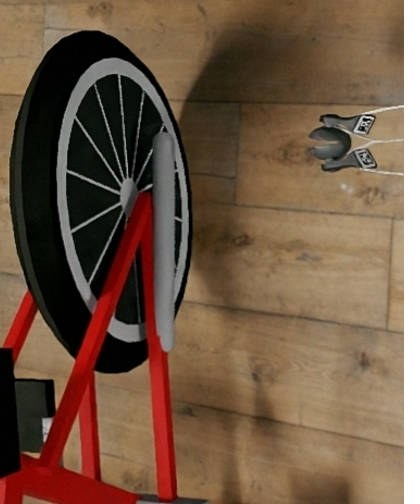

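>>> execute_actions:
  actions:
    - {"r1":{"base":{"translate_m":0.18},"joints":{"lift_m":0.12,"wrist_pitch_rad":0.0}}}
  cameras: []

>>> execute_actions:
  actions:
    - {"r1":{"joints":{"arm_m":0.155}}}
  cameras: ["r1_wrist_camera"]

>>> execute_actions:
  actions:
    - {"r1":{"joints":{"lift_m":0.10,"wrist_pitch_rad":-0.4}}}
  cameras: ["r1_head_camera","r1_wrist_camera"]

Scene clock: 320.17 s.
r1.base_odometry: x=-0.970 y=+2.035 heading=-1.851 (m, m, rad; r1's odometry frame)
r1.turned_by_wheels: +0.000 (rad since the last result)
r1.turned_by_imu: +0.000 (rad since the last result)
r1.base_tilt: forward=-1.9 right=-2.0 (deg)
r1.lidar_m: 2.67 2.87 4.17 4.69 2.72 2.12 2.08 2.22 0.64 0.60 0.70 0.80
r1.head_depth_mm: 2883 2292 1916 1642 1429 1280 1141 / 2840 2263 1907 1624 1377 1269 1139 / 2861 2285 1903 1623 1203 1265 1148 / 2855 2251 1873 1594 1174 1257 1165 / 2791 2239 1793 927 1337 1257 1125 / 1253 1450 1014 966 1206 1250 1120 / 2750 2167 1761 1586 1211 1208 1121
r1.base_status: done
r1.joint_positions: lift_m=+0.120 arm_m=+0.003 wrist_yaw_rad=-0.001 wrist_pitch_rad=-0.027 wrist_roll_rad=-0.016 gripper_m=+0.000 head_pan_rad=-1.563 head_tilt_rad=-0.890
r1.joint_status: all done
r1.motor_effort: left_wheel=-1(4) right_wheel=+1(5) lift_m=+27(39) arm_m=-2(2) wrist_yaw_rad=+0(1) wrist_pitch_rad=+11(11) wrist_roll_rad=+0(1) gripper_m=-1(2) head_pan_rad=-2(2) head_tilt_rad=-5(5) (%)
r1.hand_pose: x=-0.0216 y=-0.4037 z=+0.2279 quat_wxyz=(+0.713, +0.010, -0.701, -0.010) (m; r1's base frame)
r1.wrist_depth_mm: - - - - 347 - - / - - - 347 345 356 - / 345 381 - 354 358 366 - / - 360 424 364 349 384 - / 289 429 754 - 393 404 664 / 355 441 539 473 417 447 487 / 375 387 417 403 399 396 385
r2.base_odometry: x=-1.623 y=-0.336 heading=-0.595 (m, m, rad; r2's odometry frame)
r2.turned_by_wheels: +0.000 (rad since the last result)
r2.turned_by_imu: +0.001 (rad since the last result)
r2.base_tilt: forward=-0.3 right=+0.5 (deg)
r2.lidar_m: 2.30 2.42 2.86 2.80 2.94 2.53 2.45 2.59 0.69 0.61 0.61 2.36
r2.head_depth_mm: 3873 2744 2108 1713 1212 1240 1099 / 3990 2717 2109 1585 1231 1237 1112 / - 2761 2113 1718 1308 1235 1095 / - 2763 2119 1732 1224 1222 1101 / - 2795 2015 1390 1125 1250 1100 / 3615 2664 1569 1604 1155 1234 1103 / - 2828 2151 1743 1459 1239 1105
r2.base_status: not commanded
r2.joint_positions: lift_m=+0.428 arm_m=+0.255 wrist_yaw_rad=+0.001 wrist_pitch_rad=-0.032 wrist_roll_rad=+1.574 gripper_m=+0.001 head_pan_rad=-1.563 head_tilt_rad=-0.791
r2.joint_status: not commanded
r2.motor_effort: left_wheel=-1(1) right_wheel=+2(2) lift_m=+23(23) arm_m=+2(2) wrist_yaw_rad=-1(0) wrist_pitch_rad=+17(16) wrist_roll_rad=-2(2) gripper_m=-16(16) head_pan_rad=-3(3) head_tilt_rad=-3(3) (%)
r2.hand_pose: x=-0.0210 y=-0.6551 z=+0.5337 quat_wxyz=(-0.001, +0.001, -1.000, -0.016) (m; r2's base frame)
r2.wrist_depth_mm: - - - - 133 837 594 / - - - - 135 833 592 / - - - - 138 811 602 / - - - 134 146 721 602 / - - - 136 146 635 603 / - - - 139 155 148 165 / - - - 142 - 151 152
pictures: none
No camera images: the call's "cameras" was empty. Leave "cameras" out to get every camera's image.

Scene clock: 322.53 s.
r1.base_odometry: x=-0.970 y=+2.035 heading=-1.851 (m, m, rad; r1's odometry frame)
r1.turned_by_wheels: +0.000 (rad since the last result)
r1.turned_by_imu: +0.000 (rad since the last result)
r1.base_tilt: forward=-1.9 right=-1.8 (deg)
r1.lidar_m: 2.68 2.85 4.16 4.71 2.73 2.11 2.08 2.22 0.64 0.60 0.70 0.80
r1.head_depth_mm: 2942 2305 1916 1628 1424 1269 1146 / 2877 2296 1900 1631 1370 1271 1141 / 2860 2263 1915 1634 1195 1266 1152 / 2823 2256 1899 1591 1157 1294 1129 / 2789 2259 1794 926 1340 1259 1132 / 1257 1439 1014 960 1208 1246 1123 / 2769 2165 1772 1594 1207 1202 1117
r1.base_status: not commanded
r1.joint_positions: lift_m=+0.120 arm_m=+0.155 wrist_yaw_rad=-0.001 wrist_pitch_rad=-0.027 wrist_roll_rad=-0.016 gripper_m=+0.000 head_pan_rad=-1.563 head_tilt_rad=-0.890
r1.joint_status: all done
r1.motor_effort: left_wheel=-2(1) right_wheel=+1(1) lift_m=+27(27) arm_m=+3(3) wrist_yaw_rad=+1(0) wrist_pitch_rad=+11(11) wrist_roll_rad=+1(0) gripper_m=-1(2) head_pan_rad=-1(3) head_tilt_rad=-5(5) (%)
r1.hand_pose: x=-0.0216 y=-0.5552 z=+0.2281 quat_wxyz=(+0.713, +0.010, -0.701, -0.010) (m; r1's base frame)
r1.wrist_depth_mm: 187 - - 199 193 195 199 / 195 - - 200 199 204 207 / 202 - - 205 204 211 217 / 210 - 324 212 215 219 226 / 221 653 240 - 224 213 235 / 193 194 196 236 187 185 183 / 299 418 410 248 251 258 265
r2.base_odometry: x=-1.623 y=-0.336 heading=-0.595 (m, m, rad; r2's odometry frame)
r2.turned_by_wheels: +0.000 (rad since the last result)
r2.turned_by_imu: +0.000 (rad since the last result)
r2.base_tilt: forward=-0.4 right=+0.5 (deg)
r2.lidar_m: 2.30 2.41 2.87 2.80 2.94 2.53 2.44 2.58 0.69 0.61 0.61 2.36
r2.head_depth_mm: 3877 2727 2128 1704 1205 1240 1091 / 3938 2769 2127 1588 1227 1240 1116 / - 2798 2135 1721 1307 1237 1099 / - 2783 2107 1716 1230 1227 1099 / - 2756 1987 1303 1126 1258 1100 / 3591 2677 1584 1597 1157 1230 1104 / - 2835 2132 1761 1460 1237 1105
r2.base_status: not commanded
r2.joint_positions: lift_m=+0.428 arm_m=+0.255 wrist_yaw_rad=+0.001 wrist_pitch_rad=-0.032 wrist_roll_rad=+1.574 gripper_m=+0.001 head_pan_rad=-1.563 head_tilt_rad=-0.791
r2.joint_status: not commanded
r2.motor_effort: left_wheel=-1(1) right_wheel=+2(2) lift_m=+24(23) arm_m=+2(2) wrist_yaw_rad=-1(1) wrist_pitch_rad=+17(17) wrist_roll_rad=-1(2) gripper_m=-17(16) head_pan_rad=-3(3) head_tilt_rad=-3(4) (%)
r2.hand_pose: x=-0.0210 y=-0.6551 z=+0.5337 quat_wxyz=(-0.001, +0.001, -1.000, -0.016) (m; r2's base frame)
r2.wrist_depth_mm: - - - - 132 844 589 / - - - - 135 875 598 / - - - - 138 820 602 / - - - 134 146 718 597 / - - - 135 146 637 600 / - - - 138 156 148 165 / - - - 142 - 151 153
pictures: r1_wrist_camera
camera_calibration (this result's frames):
r1_wrist_camera: T_world_to_cam=[[-0.999752, 0.00839411, -0.0206035, -0.00780835], [0.0219829, 0.230223, -0.97289, 0.381683], [-0.00342314, -0.973102, -0.23035, -0.316473], [0, 0, 0, 1]] pos_world=[-0.0172802, -0.395767, 0.298274]
Images, in order (width x height): r1_wrist_camera 644x364.

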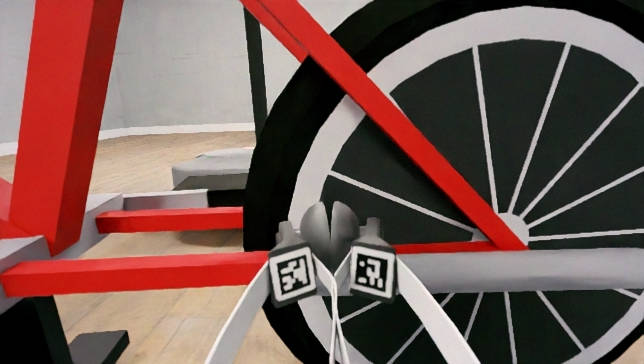

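Scene clock: 324.73 s.
r1.base_odometry: x=-0.970 y=+2.035 heading=-1.851 (m, m, rad; r1's odometry frame)
r1.turned_by_wheels: +0.000 (rad since the last result)
r1.turned_by_imu: +0.000 (rad since the last result)
r1.base_tilt: forward=-1.9 right=-1.8 (deg)
r1.lidar_m: 2.67 2.85 4.20 4.70 2.73 2.12 2.08 2.23 0.64 0.60 0.70 0.80
r1.head_depth_mm: 2908 2293 1908 1634 1436 1283 1143 / 2915 2265 1895 1629 1378 1261 1141 / 2836 2279 1885 1619 1187 1263 1149 / 2789 2251 1887 1584 1173 1284 1119 / 2763 2217 1800 922 1337 1258 1130 / 1263 1437 1020 972 1191 1253 1121 / 2757 2115 1761 1599 1205 1203 1116
r1.base_status: not commanded
r1.joint_positions: lift_m=+0.112 arm_m=+0.155 wrist_yaw_rad=+0.000 wrist_pitch_rad=-0.413 wrist_roll_rad=-0.016 gripper_m=+0.000 head_pan_rad=-1.564 head_tilt_rad=-0.892
r1.joint_status: lift_m contact_stop (moved -0.008 of -0.020); the others done
r1.on_its_own: lift_m is slack since a contact_stop, until your next command for it (your +0.100 is given up)
r1.motor_effort: left_wheel=+0(4) right_wheel=+0(7) lift_m=+35(36) arm_m=+2(6) wrist_yaw_rad=+1(1) wrist_pitch_rad=+5(74) wrist_roll_rad=+0(0) gripper_m=-2(3) head_pan_rad=-2(2) head_tilt_rad=-4(5) (%)
r1.hand_pose: x=-0.0216 y=-0.5247 z=+0.1259 quat_wxyz=(+0.698, +0.146, -0.686, -0.144) (m; r1's base frame)
r1.wrist_depth_mm: 232 237 189 182 185 180 193 / 163 166 168 163 161 159 159 / 581 548 508 225 230 235 243 / 306 421 414 253 257 267 284 / 323 347 347 - 299 315 323 / 286 293 293 271 282 279 275 / 258 255 252 249 243 243 239
r2.base_odometry: x=-1.623 y=-0.336 heading=-0.595 (m, m, rad; r2's odometry frame)
r2.turned_by_wheels: +0.000 (rad since the last result)
r2.turned_by_imu: +0.000 (rad since the last result)
r2.base_tilt: forward=-0.3 right=+0.5 (deg)
r2.lidar_m: 2.30 2.41 2.88 2.80 2.94 2.53 2.45 2.59 0.69 0.61 0.61 2.36
r2.head_depth_mm: 3928 2738 2119 1703 1214 1240 1095 / 3903 2778 2097 1587 1235 1248 1120 / - 2792 2106 1731 1302 1235 1103 / - 2747 2094 1715 1354 1228 1106 / - 2784 1992 1306 1129 1255 1100 / 3642 2670 1702 1606 1151 1237 1101 / - 2814 2114 1747 1450 1235 1108
r2.base_status: not commanded
r2.joint_positions: lift_m=+0.428 arm_m=+0.255 wrist_yaw_rad=+0.001 wrist_pitch_rad=-0.031 wrist_roll_rad=+1.574 gripper_m=+0.001 head_pan_rad=-1.563 head_tilt_rad=-0.791
r2.joint_status: not commanded
r2.motor_effort: left_wheel=-1(1) right_wheel=+1(2) lift_m=+23(23) arm_m=+1(2) wrist_yaw_rad=-1(1) wrist_pitch_rad=+16(17) wrist_roll_rad=-2(2) gripper_m=-16(16) head_pan_rad=-4(3) head_tilt_rad=-3(4) (%)
r2.hand_pose: x=-0.0210 y=-0.6552 z=+0.5339 quat_wxyz=(-0.001, +0.001, -1.000, -0.016) (m; r2's base frame)
r2.wrist_depth_mm: - - - - 132 848 594 / - - - - 135 851 599 / - - - - 138 817 600 / - - - 134 146 722 602 / - - - 135 147 626 601 / - - - 138 155 148 165 / - - - 141 - 151 152
pictures: r1_head_camera (sideways: a quarter turn clockwise sets it upright), r1_wrist_camera
camera_calibration (this result's frames):
r1_head_camera: T_world_to_cam=[[-0.0175655, 0.784603, -0.61975, 0.82727], [0.999128, -0.00970685, -0.040607, 0.0498288], [-0.0378762, -0.619923, -0.783748, 0.979655], [0, 0, 0, 1]] pos_world=[0.00185171, -0.0412841, 1.28253]
r1_wrist_camera: T_world_to_cam=[[-0.999747, 0.0157626, -0.0160651, -0.00690581], [0.0222307, 0.580156, -0.814202, 0.438839], [-0.00351373, -0.814353, -0.580359, -0.183022], [0, 0, 0, 1]] pos_world=[-0.0173028, -0.40353, 0.250975]
Images, in order (width x height): r1_head_camera 896x504, r1_wrist_camera 644x364.

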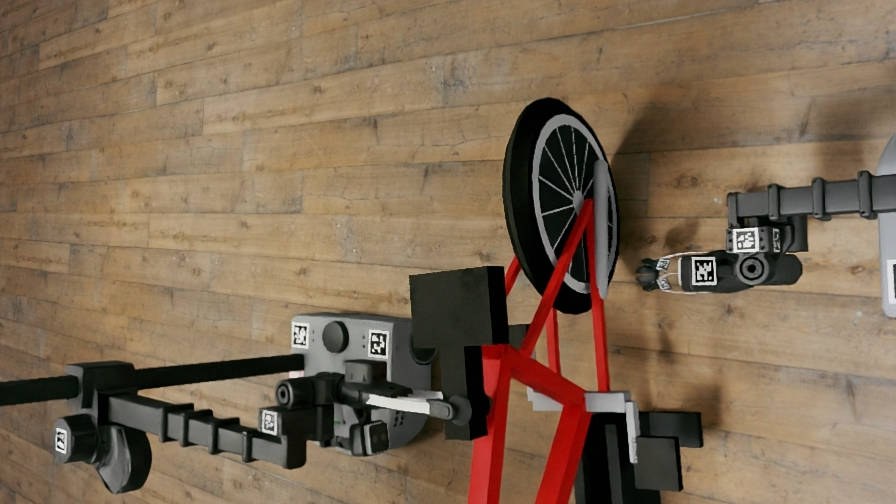

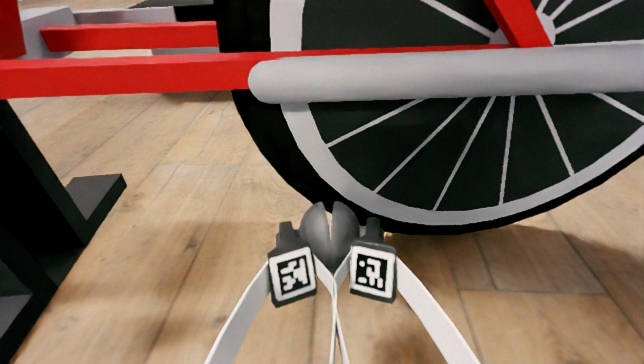

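>>> execute_actions:
  actions:
    - {"r1":{"base":{"translate_m":-0.185},"joints":{"lift_m":0.14,"arm_m":0.1,"wrist_pitch_rad":0}}}
  cameras: []

>>> execute_actions:
  actions:
    - {"r1":{"joints":{"arm_m":0.175}}}
  cameras: ["r1_wrist_camera"]

>>> execute_actions:
  actions:
    - {"r1":{"joints":{"lift_m":0.105,"wrist_pitch_rad":-0.5,"arm_m":0.15}}}
  cameras: ["r1_head_camera","r1_wrist_camera"]

Scene clock: 356.40 s.
r1.base_odometry: x=-0.919 y=+2.213 heading=-1.851 (m, m, rad; r1's odometry frame)
r1.turned_by_wheels: +0.000 (rad since the last result)
r1.turned_by_imu: +0.002 (rad since the last result)
r1.base_tilt: forward=-2.0 right=-1.8 (deg)
r1.lidar_m: 2.85 3.05 4.46 4.73 2.49 1.93 1.90 2.02 2.96 0.61 0.63 0.82
r1.head_depth_mm: 2907 2302 1901 1645 1433 1278 1144 / 2911 2284 1893 1618 1433 1272 1139 / 2835 2272 1878 1622 1415 1260 1157 / 2808 2256 1868 1623 1210 1282 1116 / 2813 2250 1865 1603 1165 1256 1126 / 2792 2219 1789 1544 1212 1248 1122 / 2562 2088 1605 916 1327 1242 1119
r1.base_status: done
r1.joint_positions: lift_m=+0.140 arm_m=+0.100 wrist_yaw_rad=+0.000 wrist_pitch_rad=-0.027 wrist_roll_rad=-0.016 gripper_m=+0.000 head_pan_rad=-1.564 head_tilt_rad=-0.892
r1.joint_status: all done
r1.motor_effort: left_wheel=-1(7) right_wheel=+0(4) lift_m=+43(44) arm_m=-3(3) wrist_yaw_rad=+1(1) wrist_pitch_rad=+11(11) wrist_roll_rad=+0(1) gripper_m=-2(2) head_pan_rad=-1(2) head_tilt_rad=-4(4) (%)
r1.hand_pose: x=-0.0216 y=-0.5008 z=+0.2473 quat_wxyz=(+0.713, +0.010, -0.701, -0.010) (m; r1's base frame)
r1.wrist_depth_mm: - - 262 - - - - / 300 253 255 260 - - - / - 258 265 267 279 - - / - 268 274 282 286 - - / 335 279 280 - 301 729 712 / 527 293 301 309 329 528 518 / 456 314 313 320 390 419 410
r2.base_odometry: x=-1.623 y=-0.336 heading=-0.595 (m, m, rad; r2's odometry frame)
r2.turned_by_wheels: +0.000 (rad since the last result)
r2.turned_by_imu: +0.001 (rad since the last result)
r2.base_tilt: forward=-0.4 right=+0.5 (deg)
r2.lidar_m: 2.30 2.42 2.88 2.80 2.94 2.53 2.45 2.58 0.69 0.61 0.61 2.36
r2.head_depth_mm: 3918 2736 2096 1708 1215 1233 1096 / 3886 2753 2124 1583 1229 1249 1116 / - 2771 2124 1717 1297 1235 1098 / - 2746 2109 1713 1365 1224 1107 / - 2760 2108 1736 1127 1248 1103 / - 2785 2059 1599 1154 1225 1098 / 3881 2675 1497 1606 1462 1238 1105
r2.base_status: not commanded
r2.joint_positions: lift_m=+0.428 arm_m=+0.255 wrist_yaw_rad=+0.001 wrist_pitch_rad=-0.031 wrist_roll_rad=+1.574 gripper_m=+0.001 head_pan_rad=-1.563 head_tilt_rad=-0.791
r2.joint_status: not commanded
r2.motor_effort: left_wheel=-1(1) right_wheel=+1(1) lift_m=+24(23) arm_m=+2(1) wrist_yaw_rad=-1(1) wrist_pitch_rad=+16(16) wrist_roll_rad=-2(2) gripper_m=-16(16) head_pan_rad=-3(3) head_tilt_rad=-4(3) (%)
r2.hand_pose: x=-0.0210 y=-0.6552 z=+0.5339 quat_wxyz=(-0.001, +0.001, -1.000, -0.016) (m; r2's base frame)
r2.wrist_depth_mm: - - - - 132 846 588 / - - - - 135 875 591 / - - - - 139 809 591 / - - - 134 146 759 596 / - - - 136 146 737 615 / - - - 138 155 148 165 / - - - 141 769 151 153
pictures: none
No camera images: the call's "cameras" was empty. Leave "cameras" out to get every camera's image.

Scene clock: 358.13 s.
r1.base_odometry: x=-0.919 y=+2.213 heading=-1.851 (m, m, rad; r1's odometry frame)
r1.turned_by_wheels: +0.000 (rad since the last result)
r1.turned_by_imu: +0.000 (rad since the last result)
r1.base_tilt: forward=-2.0 right=-1.8 (deg)
r1.lidar_m: 2.86 3.04 4.48 4.73 2.49 1.93 1.90 2.03 2.96 0.61 0.63 0.82
r1.head_depth_mm: 2835 2282 1909 1643 1436 1266 1142 / 2852 2273 1912 1634 1429 1268 1142 / 2831 2262 1861 1627 1415 1269 1159 / 2787 2231 1878 1619 1203 1302 1132 / 2773 2228 1880 1607 1165 1251 1134 / 2762 2202 1776 1530 1205 1247 1125 / 2571 2093 1590 916 1323 1248 1117
r1.base_status: not commanded
r1.joint_positions: lift_m=+0.140 arm_m=+0.175 wrist_yaw_rad=+0.000 wrist_pitch_rad=-0.027 wrist_roll_rad=-0.016 gripper_m=+0.000 head_pan_rad=-1.564 head_tilt_rad=-0.892
r1.joint_status: all done
r1.motor_effort: left_wheel=+0(0) right_wheel=+1(0) lift_m=+43(43) arm_m=+2(5) wrist_yaw_rad=+1(1) wrist_pitch_rad=+11(11) wrist_roll_rad=+0(0) gripper_m=-2(1) head_pan_rad=-2(2) head_tilt_rad=-4(4) (%)
r1.hand_pose: x=-0.0216 y=-0.5752 z=+0.2474 quat_wxyz=(+0.713, +0.010, -0.701, -0.010) (m; r1's base frame)
r1.wrist_depth_mm: - 182 179 190 - - - / 183 180 184 187 202 - - / 183 186 191 196 200 - - / 170 195 199 203 207 - - / 200 182 208 - 218 630 715 / 209 209 194 227 230 501 521 / 175 174 171 172 240 418 414
r2.base_odometry: x=-1.623 y=-0.336 heading=-0.595 (m, m, rad; r2's odometry frame)
r2.turned_by_wheels: +0.000 (rad since the last result)
r2.turned_by_imu: +0.000 (rad since the last result)
r2.base_tilt: forward=-0.4 right=+0.5 (deg)
r2.lidar_m: 2.30 2.41 2.88 2.80 2.93 2.53 2.45 2.58 0.69 0.61 0.61 2.37
r2.head_depth_mm: 3952 2710 2105 1712 1207 1245 1095 / 3972 2755 2112 1582 1233 1256 1114 / - 2787 2115 1705 1291 1234 1096 / - 2790 2122 1729 1356 1224 1102 / - 2802 2127 1727 1127 1251 1101 / - 2828 2075 1598 1151 1225 1102 / 3750 2699 1498 1601 1459 1227 1107
r2.base_status: not commanded
r2.joint_positions: lift_m=+0.428 arm_m=+0.255 wrist_yaw_rad=+0.001 wrist_pitch_rad=-0.031 wrist_roll_rad=+1.574 gripper_m=+0.001 head_pan_rad=-1.563 head_tilt_rad=-0.791
r2.joint_status: not commanded
r2.motor_effort: left_wheel=-1(1) right_wheel=+1(0) lift_m=+24(23) arm_m=+2(2) wrist_yaw_rad=-1(1) wrist_pitch_rad=+16(16) wrist_roll_rad=-2(1) gripper_m=-16(16) head_pan_rad=-3(3) head_tilt_rad=-3(3) (%)
r2.hand_pose: x=-0.0210 y=-0.6552 z=+0.5339 quat_wxyz=(-0.001, +0.001, -1.000, -0.016) (m; r2's base frame)
r2.wrist_depth_mm: - - - - 132 845 588 / - - - - 135 863 599 / - - - - 138 805 594 / - - - 133 146 765 607 / - - - 136 146 725 599 / - - - 138 156 148 165 / - - - 141 781 151 152
pictures: r1_wrist_camera
camera_calibration (this result's frames):
r1_wrist_camera: T_world_to_cam=[[-0.999754, 0.00827759, -0.0205993, -0.00727886], [0.0219533, 0.230616, -0.972797, 0.405274], [-0.00330187, -0.97301, -0.230741, -0.331326], [0, 0, 0, 1]] pos_world=[-0.0172682, -0.415786, 0.317649]
Images, in order (width x height): r1_wrist_camera 644x364.

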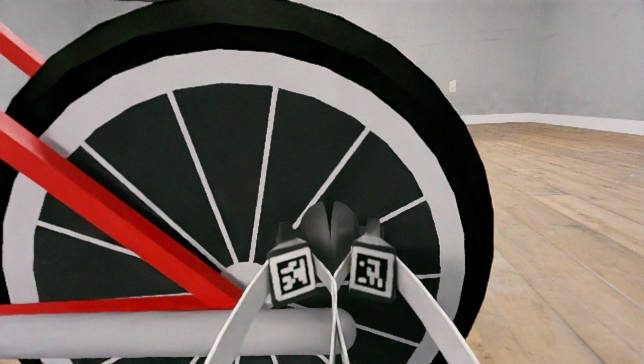

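Scene clock: 359.70 s.
r1.base_odometry: x=-0.919 y=+2.213 heading=-1.851 (m, m, rad; r1's odometry frame)
r1.turned_by_wheels: +0.000 (rad since the last result)
r1.turned_by_imu: +0.000 (rad since the last result)
r1.base_tilt: forward=-1.9 right=-1.9 (deg)
r1.lidar_m: 2.86 3.05 4.46 4.71 2.48 1.93 1.90 2.02 2.96 0.52 0.56 0.82
r1.head_depth_mm: 2886 2312 1905 1623 1422 1268 1141 / 2895 2276 1889 1632 1425 1268 1138 / 2829 2292 1886 1633 1409 1263 1144 / 2841 2268 1895 1610 1209 1284 1120 / 2803 2228 1876 1604 1169 1239 1117 / 2745 2225 1790 1532 1157 1252 1124 / 2563 2105 1580 915 1328 1240 1121
r1.base_status: not commanded
r1.joint_positions: lift_m=+0.132 arm_m=+0.150 wrist_yaw_rad=-0.013 wrist_pitch_rad=-0.500 wrist_roll_rad=-0.016 gripper_m=+0.000 head_pan_rad=-1.564 head_tilt_rad=-0.892
r1.joint_status: lift_m contact_stop (moved -0.008 of -0.035); the others done
r1.on_its_own: lift_m is slack since a contact_stop, until your next command for it (your +0.105 is given up)
r1.motor_effort: left_wheel=-6(6) right_wheel=+8(8) lift_m=+35(40) arm_m=-2(3) wrist_yaw_rad=+12(12) wrist_pitch_rad=+0(87) wrist_roll_rad=+0(0) gripper_m=-4(4) head_pan_rad=-2(3) head_tilt_rad=-4(4) (%)
r1.hand_pose: x=-0.0242 y=-0.5087 z=+0.1268 quat_wxyz=(+0.690, +0.172, -0.681, -0.178) (m; r1's base frame)
r1.wrist_depth_mm: 187 186 192 202 209 739 784 / 181 184 218 225 232 581 566 / 166 237 247 253 271 450 452 / 380 151 277 292 380 372 366 / 341 322 143 338 322 319 313 / 291 289 279 268 278 277 273 / 254 255 249 248 245 244 241
r2.base_odometry: x=-1.623 y=-0.336 heading=-0.595 (m, m, rad; r2's odometry frame)
r2.turned_by_wheels: +0.000 (rad since the last result)
r2.turned_by_imu: +0.000 (rad since the last result)
r2.base_tilt: forward=-0.3 right=+0.5 (deg)
r2.lidar_m: 2.30 2.42 2.88 2.80 2.94 2.53 2.44 2.59 0.70 0.61 0.61 2.37
r2.head_depth_mm: 3835 2716 2125 1717 1209 1236 1096 / 3928 2760 2111 1592 1234 1251 1119 / - 2768 2138 1721 1297 1234 1098 / - 2748 2131 1726 1353 1202 1103 / - 2791 2129 1739 1139 1244 1096 / - 2796 2070 1595 1148 1225 1104 / 3763 2700 1514 1609 1457 1232 1100
r2.base_status: not commanded
r2.joint_positions: lift_m=+0.428 arm_m=+0.255 wrist_yaw_rad=-0.003 wrist_pitch_rad=-0.031 wrist_roll_rad=+1.574 gripper_m=+0.001 head_pan_rad=-1.563 head_tilt_rad=-0.791
r2.joint_status: not commanded
r2.motor_effort: left_wheel=-1(1) right_wheel=+4(4) lift_m=+24(23) arm_m=+1(2) wrist_yaw_rad=+3(2) wrist_pitch_rad=+16(16) wrist_roll_rad=-2(1) gripper_m=-17(16) head_pan_rad=-3(3) head_tilt_rad=-4(4) (%)
r2.hand_pose: x=-0.0221 y=-0.6552 z=+0.5339 quat_wxyz=(-0.001, -0.002, -1.000, -0.016) (m; r2's base frame)
r2.wrist_depth_mm: - - - - 133 860 594 / - - - - 135 874 597 / - - - - 139 825 604 / - - - 134 147 778 597 / - - - 136 147 728 611 / - - - 138 165 148 164 / - - - 141 781 150 153
pictures: r1_head_camera (sideways: a quarter turn clockwise sets it upright), r1_wrist_camera
camera_calibration (this result's frames):
r1_head_camera: T_world_to_cam=[[-0.0175656, 0.784603, -0.61975, 0.827269], [0.999128, -0.00970672, -0.040607, 0.0498288], [-0.0378761, -0.619922, -0.783748, 0.979655], [0, 0, 0, 1]] pos_world=[0.00185171, -0.0412841, 1.28253]
r1_wrist_camera: T_world_to_cam=[[-0.999449, 0.0295711, -0.0150666, -0.00285118], [0.030644, 0.647944, -0.761071, 0.458338], [-0.0127434, -0.761114, -0.648493, -0.133941], [0, 0, 0, 1]] pos_world=[-0.0186018, -0.398837, 0.261925]
Images, in order (width x height): r1_head_camera 896x504, r1_wrist_camera 644x364.

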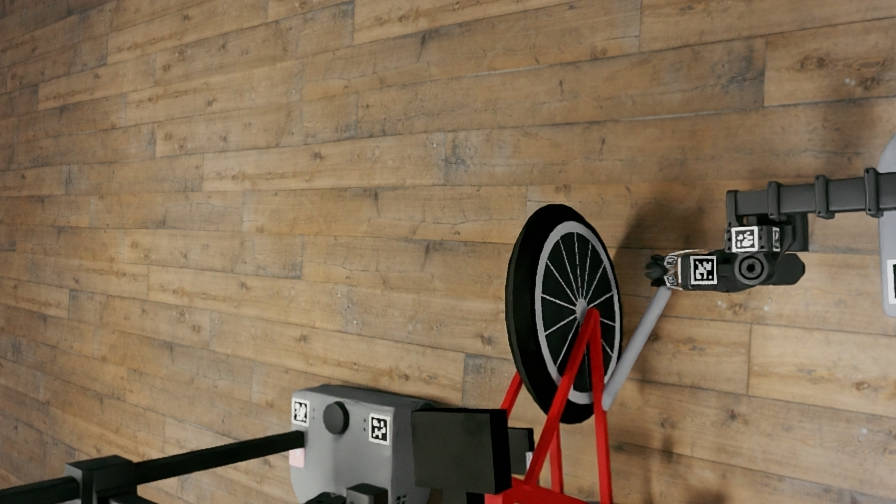

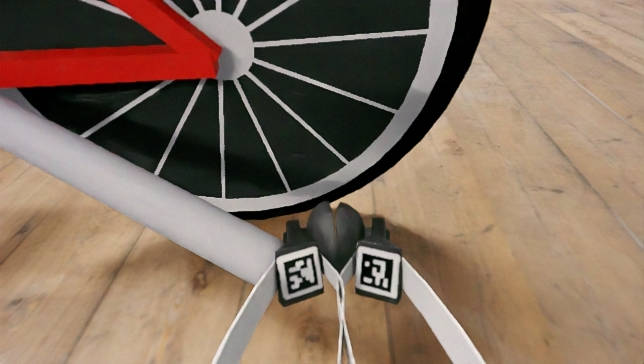

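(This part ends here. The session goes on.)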